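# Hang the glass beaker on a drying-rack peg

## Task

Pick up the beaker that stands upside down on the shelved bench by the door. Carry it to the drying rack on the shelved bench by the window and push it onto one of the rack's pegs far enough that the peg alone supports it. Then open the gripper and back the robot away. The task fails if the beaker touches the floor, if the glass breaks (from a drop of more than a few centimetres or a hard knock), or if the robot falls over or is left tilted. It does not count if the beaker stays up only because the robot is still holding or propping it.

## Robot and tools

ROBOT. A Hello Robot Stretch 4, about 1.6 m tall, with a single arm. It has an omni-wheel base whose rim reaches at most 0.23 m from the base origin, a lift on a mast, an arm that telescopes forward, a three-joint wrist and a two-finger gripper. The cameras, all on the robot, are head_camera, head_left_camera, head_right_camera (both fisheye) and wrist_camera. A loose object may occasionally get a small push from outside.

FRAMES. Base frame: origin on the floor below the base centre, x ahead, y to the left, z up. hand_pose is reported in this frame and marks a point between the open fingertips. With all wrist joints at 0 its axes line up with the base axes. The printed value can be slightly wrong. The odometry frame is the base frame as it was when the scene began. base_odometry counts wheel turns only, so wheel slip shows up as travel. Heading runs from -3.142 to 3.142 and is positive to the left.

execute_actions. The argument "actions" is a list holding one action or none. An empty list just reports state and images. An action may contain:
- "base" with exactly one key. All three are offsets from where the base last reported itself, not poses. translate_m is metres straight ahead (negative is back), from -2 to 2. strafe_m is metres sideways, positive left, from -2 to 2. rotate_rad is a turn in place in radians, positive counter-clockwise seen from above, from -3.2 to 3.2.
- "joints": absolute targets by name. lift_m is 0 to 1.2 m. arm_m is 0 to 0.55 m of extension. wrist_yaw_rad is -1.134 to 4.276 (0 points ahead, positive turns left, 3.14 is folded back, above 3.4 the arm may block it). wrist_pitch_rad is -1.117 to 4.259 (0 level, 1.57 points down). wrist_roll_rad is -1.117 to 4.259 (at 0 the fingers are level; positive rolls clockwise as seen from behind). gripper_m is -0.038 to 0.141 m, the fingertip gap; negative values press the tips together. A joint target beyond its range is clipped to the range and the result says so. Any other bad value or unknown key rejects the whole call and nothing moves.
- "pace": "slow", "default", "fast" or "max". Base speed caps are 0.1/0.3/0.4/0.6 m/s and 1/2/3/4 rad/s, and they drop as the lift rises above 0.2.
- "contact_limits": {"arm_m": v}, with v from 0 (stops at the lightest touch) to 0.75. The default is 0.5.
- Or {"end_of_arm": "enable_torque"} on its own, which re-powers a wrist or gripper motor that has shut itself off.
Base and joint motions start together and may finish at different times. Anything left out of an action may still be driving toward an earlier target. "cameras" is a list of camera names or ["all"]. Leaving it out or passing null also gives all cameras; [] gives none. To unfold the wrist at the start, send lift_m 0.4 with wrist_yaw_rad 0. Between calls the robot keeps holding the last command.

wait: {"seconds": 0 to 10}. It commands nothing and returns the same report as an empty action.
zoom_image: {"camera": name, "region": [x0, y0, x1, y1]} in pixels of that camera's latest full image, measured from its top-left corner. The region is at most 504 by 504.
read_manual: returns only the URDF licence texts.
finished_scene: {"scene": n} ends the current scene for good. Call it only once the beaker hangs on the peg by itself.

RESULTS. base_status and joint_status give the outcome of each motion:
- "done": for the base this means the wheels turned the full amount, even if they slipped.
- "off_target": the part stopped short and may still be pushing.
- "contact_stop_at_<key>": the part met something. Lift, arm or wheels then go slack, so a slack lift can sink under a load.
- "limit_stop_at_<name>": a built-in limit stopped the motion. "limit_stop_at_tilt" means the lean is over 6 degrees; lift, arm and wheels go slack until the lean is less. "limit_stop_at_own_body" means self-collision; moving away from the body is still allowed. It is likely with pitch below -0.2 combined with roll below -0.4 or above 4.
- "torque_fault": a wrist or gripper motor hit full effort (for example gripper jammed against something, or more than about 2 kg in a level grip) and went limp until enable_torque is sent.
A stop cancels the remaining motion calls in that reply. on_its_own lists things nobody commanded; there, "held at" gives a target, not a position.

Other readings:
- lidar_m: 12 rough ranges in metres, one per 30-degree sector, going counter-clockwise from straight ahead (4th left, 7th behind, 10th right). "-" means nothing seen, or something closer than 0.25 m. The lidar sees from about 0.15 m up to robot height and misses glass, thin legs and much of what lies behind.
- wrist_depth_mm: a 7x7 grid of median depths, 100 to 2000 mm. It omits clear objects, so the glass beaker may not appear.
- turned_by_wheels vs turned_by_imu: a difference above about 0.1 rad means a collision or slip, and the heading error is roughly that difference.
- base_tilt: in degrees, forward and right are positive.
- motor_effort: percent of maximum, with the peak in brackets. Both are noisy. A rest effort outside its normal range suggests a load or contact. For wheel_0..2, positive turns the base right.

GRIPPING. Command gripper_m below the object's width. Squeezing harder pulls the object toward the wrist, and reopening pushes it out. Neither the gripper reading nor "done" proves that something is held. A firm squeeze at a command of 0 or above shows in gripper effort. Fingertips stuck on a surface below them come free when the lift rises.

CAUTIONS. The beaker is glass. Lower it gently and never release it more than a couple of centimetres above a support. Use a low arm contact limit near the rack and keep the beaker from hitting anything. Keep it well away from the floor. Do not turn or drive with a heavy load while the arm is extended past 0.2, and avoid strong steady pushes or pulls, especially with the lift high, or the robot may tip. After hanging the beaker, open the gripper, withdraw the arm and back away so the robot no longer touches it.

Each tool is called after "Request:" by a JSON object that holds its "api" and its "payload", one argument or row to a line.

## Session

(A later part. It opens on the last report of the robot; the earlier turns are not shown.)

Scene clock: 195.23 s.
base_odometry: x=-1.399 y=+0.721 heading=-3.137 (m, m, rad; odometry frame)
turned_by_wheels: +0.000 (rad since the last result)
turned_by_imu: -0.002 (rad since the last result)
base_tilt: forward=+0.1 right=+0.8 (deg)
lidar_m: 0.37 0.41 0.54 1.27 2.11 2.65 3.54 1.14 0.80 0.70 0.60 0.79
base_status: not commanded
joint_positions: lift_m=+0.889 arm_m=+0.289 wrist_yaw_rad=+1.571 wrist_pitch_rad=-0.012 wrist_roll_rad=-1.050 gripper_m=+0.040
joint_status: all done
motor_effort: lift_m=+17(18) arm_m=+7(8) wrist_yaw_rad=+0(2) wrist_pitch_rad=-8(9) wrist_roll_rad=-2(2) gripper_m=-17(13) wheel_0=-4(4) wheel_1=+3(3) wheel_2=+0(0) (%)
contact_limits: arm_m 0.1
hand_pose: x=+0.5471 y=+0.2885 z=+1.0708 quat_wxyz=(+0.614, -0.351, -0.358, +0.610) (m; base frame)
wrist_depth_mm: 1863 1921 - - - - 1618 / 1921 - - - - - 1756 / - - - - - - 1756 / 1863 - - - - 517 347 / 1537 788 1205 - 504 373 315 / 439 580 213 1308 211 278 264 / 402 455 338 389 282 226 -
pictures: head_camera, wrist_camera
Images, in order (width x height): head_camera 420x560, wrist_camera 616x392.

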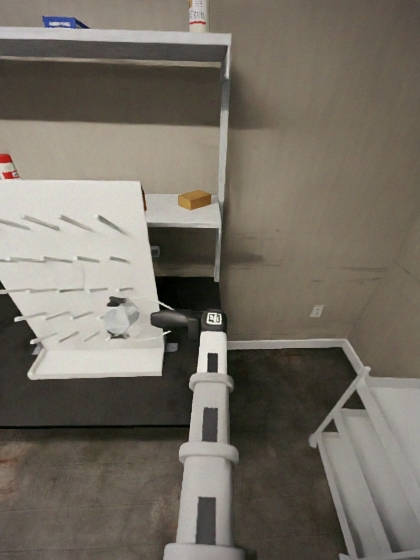

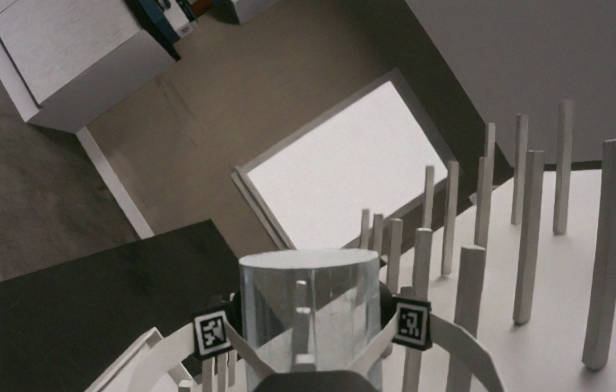

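Request:
{"api": "execute_actions", "payload": {
  "actions": [
    {"joints":{"arm_m":0.316,"lift_m":0.874},"pace":"slow","contact_limits":{"arm_m":0.1}}
  ],
  "cameras": ["head_camera","wrist_camera"]
}}

Scene clock: 203.83 s.
base_odometry: x=-1.399 y=+0.721 heading=-3.137 (m, m, rad; odometry frame)
turned_by_wheels: +0.000 (rad since the last result)
turned_by_imu: -0.001 (rad since the last result)
base_tilt: forward=+0.1 right=+0.8 (deg)
lidar_m: 0.39 0.41 0.55 1.25 2.12 2.67 3.57 1.14 0.80 0.70 0.60 0.81
base_status: not commanded
joint_positions: lift_m=+0.874 arm_m=+0.315 wrist_yaw_rad=+1.571 wrist_pitch_rad=-0.012 wrist_roll_rad=-1.050 gripper_m=+0.040
joint_status: all done
motor_effort: lift_m=+18(19) arm_m=+7(8) wrist_yaw_rad=-1(2) wrist_pitch_rad=-9(9) wrist_roll_rad=-1(2) gripper_m=-14(13) wheel_0=-4(4) wheel_1=+3(3) wheel_2=+0(0) (%)
contact_limits: arm_m 0.1
hand_pose: x=+0.5731 y=+0.2885 z=+1.0558 quat_wxyz=(+0.614, -0.351, -0.358, +0.610) (m; base frame)
wrist_depth_mm: 1921 1921 - - - - 1618 / 1921 - - - - - 1708 / - - - - - - 436 / 1863 - - - - 402 336 / 500 691 1160 - 415 304 283 / 418 564 214 488 211 249 227 / 377 430 263 324 257 191 -
pictures: head_camera, wrist_camera
Images, in order (width x height): head_camera 420x560, wrist_camera 616x392.

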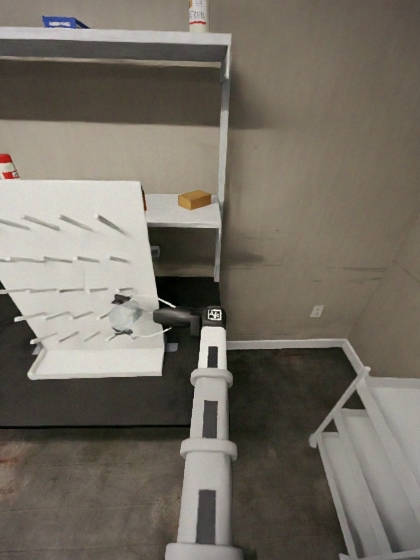

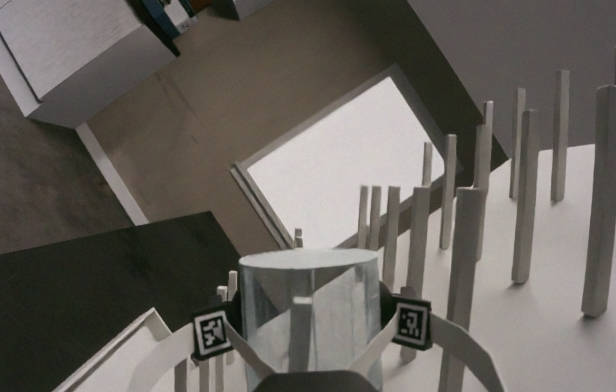

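Request:
{"api": "execute_actions", "payload": {
  "actions": [
    {"joints":{"arm_m":0.308,"lift_m":0.861},"pace":"slow"}
  ],
  "cameras": []
}}

Request:
{"api": "execute_actions", "payload": {
  "actions": [
    {"joints":{"gripper_m":0.088},"pace":"slow"}
  ],
  "cameras": ["head_camera","wrist_camera"]
}}

Scene clock: 211.30 s.
base_odometry: x=-1.399 y=+0.721 heading=-3.137 (m, m, rad; odometry frame)
turned_by_wheels: +0.000 (rad since the last result)
turned_by_imu: -0.001 (rad since the last result)
base_tilt: forward=+0.1 right=+0.8 (deg)
lidar_m: 0.38 0.42 0.52 1.27 2.10 2.66 3.55 1.11 0.81 0.70 0.59 0.84
base_status: not commanded
joint_positions: lift_m=+0.861 arm_m=+0.309 wrist_yaw_rad=+1.571 wrist_pitch_rad=-0.012 wrist_roll_rad=-1.050 gripper_m=+0.040
joint_status: all done
motor_effort: lift_m=+18(18) arm_m=-7(6) wrist_yaw_rad=-1(1) wrist_pitch_rad=-9(9) wrist_roll_rad=-1(2) gripper_m=-14(12) wheel_0=-4(4) wheel_1=+3(2) wheel_2=+0(0) (%)
hand_pose: x=+0.5676 y=+0.2885 z=+1.0428 quat_wxyz=(+0.614, -0.351, -0.358, +0.610) (m; base frame)
wrist_depth_mm: 1921 1863 - - - - 1618 / 1983 - - - - - 1808 / - - - - - - 415 / 1863 - - - - 413 342 / 484 668 1078 - 452 334 268 / 402 535 214 488 211 250 234 / 368 418 263 297 265 204 -
pictures: none
No camera images: the call's "cameras" was empty. Leave "cameras" out to get every camera's image.

Scene clock: 213.37 s.
base_odometry: x=-1.399 y=+0.721 heading=-3.137 (m, m, rad; odometry frame)
turned_by_wheels: +0.000 (rad since the last result)
turned_by_imu: -0.001 (rad since the last result)
base_tilt: forward=+0.1 right=+0.8 (deg)
lidar_m: 0.38 0.41 0.55 1.25 2.09 2.62 3.54 1.13 0.78 0.69 0.59 0.83
base_status: not commanded
joint_positions: lift_m=+0.861 arm_m=+0.309 wrist_yaw_rad=+1.571 wrist_pitch_rad=-0.012 wrist_roll_rad=-1.050 gripper_m=+0.088
joint_status: all done
motor_effort: lift_m=+18(18) arm_m=-7(7) wrist_yaw_rad=-2(3) wrist_pitch_rad=-8(9) wrist_roll_rad=-2(2) gripper_m=-1(14) wheel_0=-4(4) wheel_1=+3(3) wheel_2=+0(0) (%)
hand_pose: x=+0.5675 y=+0.2885 z=+1.0429 quat_wxyz=(+0.614, -0.350, -0.358, +0.610) (m; base frame)
wrist_depth_mm: 1863 1983 - - - - 1618 / 1983 - - - - - 1756 / - - - - - - 418 / 1808 - - - - 415 330 / 488 676 1138 - 459 343 268 / 402 535 413 492 214 249 234 / 373 427 264 187 268 205 -
pictures: head_camera, wrist_camera
Images, in order (width x height): head_camera 420x560, wrist_camera 616x392.

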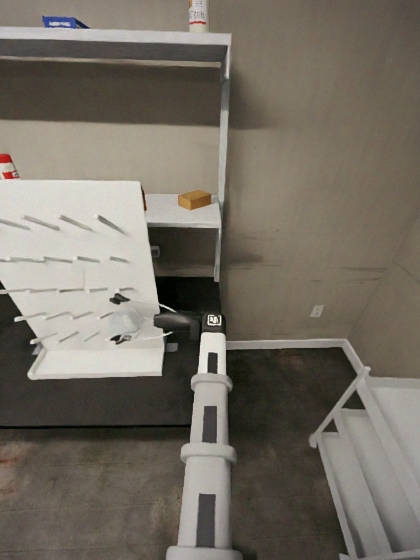

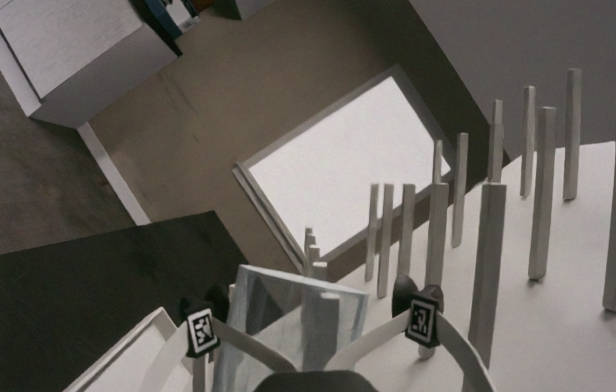

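Request:
{"api": "execute_actions", "payload": {
  "actions": [
    {"base":{"strafe_m":-0.1},"pace":"slow"}
  ],
  "cameras": ["head_camera","wrist_camera"]
}}

Scene clock: 220.40 s.
base_odometry: x=-1.399 y=+0.820 heading=-3.137 (m, m, rad; odometry frame)
turned_by_wheels: +0.000 (rad since the last result)
turned_by_imu: -0.002 (rad since the last result)
base_tilt: forward=+0.1 right=+0.8 (deg)
lidar_m: 0.39 0.41 0.56 1.33 2.21 2.79 3.54 1.06 0.70 0.71 0.49 0.68
base_status: done
joint_positions: lift_m=+0.861 arm_m=+0.309 wrist_yaw_rad=+1.571 wrist_pitch_rad=-0.013 wrist_roll_rad=-1.050 gripper_m=+0.088
joint_status: not commanded
motor_effort: lift_m=+18(18) arm_m=-7(7) wrist_yaw_rad=-3(3) wrist_pitch_rad=-7(8) wrist_roll_rad=-2(2) gripper_m=-4(3) wheel_0=+2(7) wheel_1=-2(8) wheel_2=+1(1) (%)
hand_pose: x=+0.5675 y=+0.2885 z=+1.0430 quat_wxyz=(+0.614, -0.350, -0.358, +0.610) (m; base frame)
wrist_depth_mm: - - - - - - 1618 / - - - - - - 1756 / - - - - - - 1756 / 1808 - - - - 473 366 / 492 668 1098 - 466 370 294 / 404 530 222 521 213 290 247 / 370 433 290 149 289 228 415
pictures: head_camera, wrist_camera
Images, in order (width x height): head_camera 420x560, wrist_camera 616x392.

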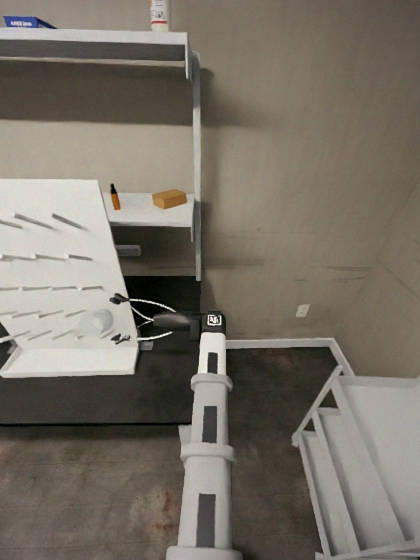

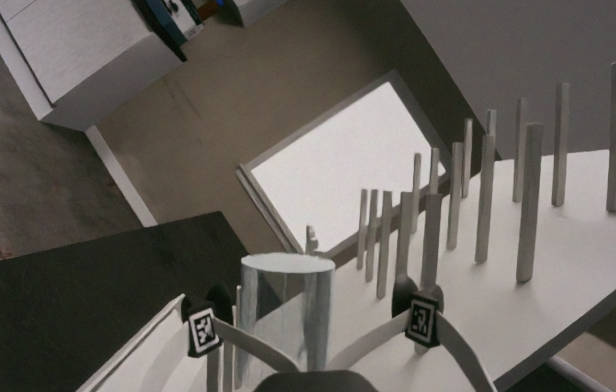

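The beaker hangs on the peg. Moving clear.

Request:
{"api": "execute_actions", "payload": {
  "actions": [
    {"base":{"translate_m":-0.3},"joints":{"arm_m":0.0}}
  ],
  "cameras": ["head_camera"]
}}

Request:
{"api": "finished_scene", "payload": {
  "scene": 1
}}

Scene clock: 225.77 s.
base_odometry: x=-1.099 y=+0.822 heading=-3.137 (m, m, rad; odometry frame)
turned_by_wheels: +0.000 (rad since the last result)
turned_by_imu: -0.002 (rad since the last result)
base_tilt: forward=+0.1 right=+0.8 (deg)
lidar_m: 0.68 0.72 0.97 2.15 2.11 2.65 2.81 0.99 0.71 0.65 0.66 0.67
base_status: done
joint_positions: lift_m=+0.861 arm_m=+0.001 wrist_yaw_rad=+1.571 wrist_pitch_rad=-0.013 wrist_roll_rad=-1.050 gripper_m=+0.088
joint_status: all done
motor_effort: lift_m=+18(18) arm_m=-7(5) wrist_yaw_rad=-3(1) wrist_pitch_rad=-6(7) wrist_roll_rad=-2(2) gripper_m=-1(4) wheel_0=-3(7) wheel_1=-4(5) wheel_2=+1(9) (%)
hand_pose: x=+0.2595 y=+0.2885 z=+1.0431 quat_wxyz=(+0.614, -0.350, -0.358, +0.610) (m; base frame)
wrist_depth_mm: 1921 1921 - - - - 1661 / 1921 1983 - - - - 1708 / - - - - - - - / 1808 - - - - - - / 1576 - - - - - - / 1430 1808 221 - 213 - 1863 / 1281 1499 - 707 - 1808 1661
pictures: head_camera
Images, in order (width x height): head_camera 420x560.

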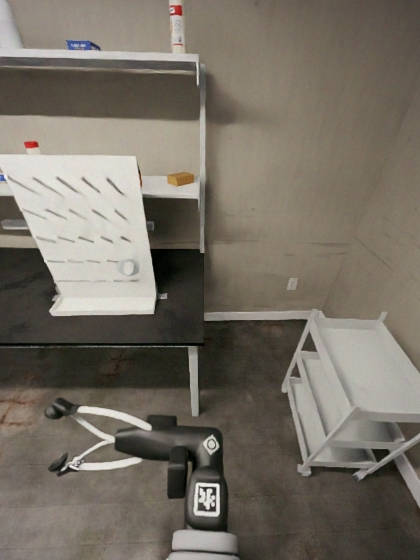

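The scene is finished: the task was done.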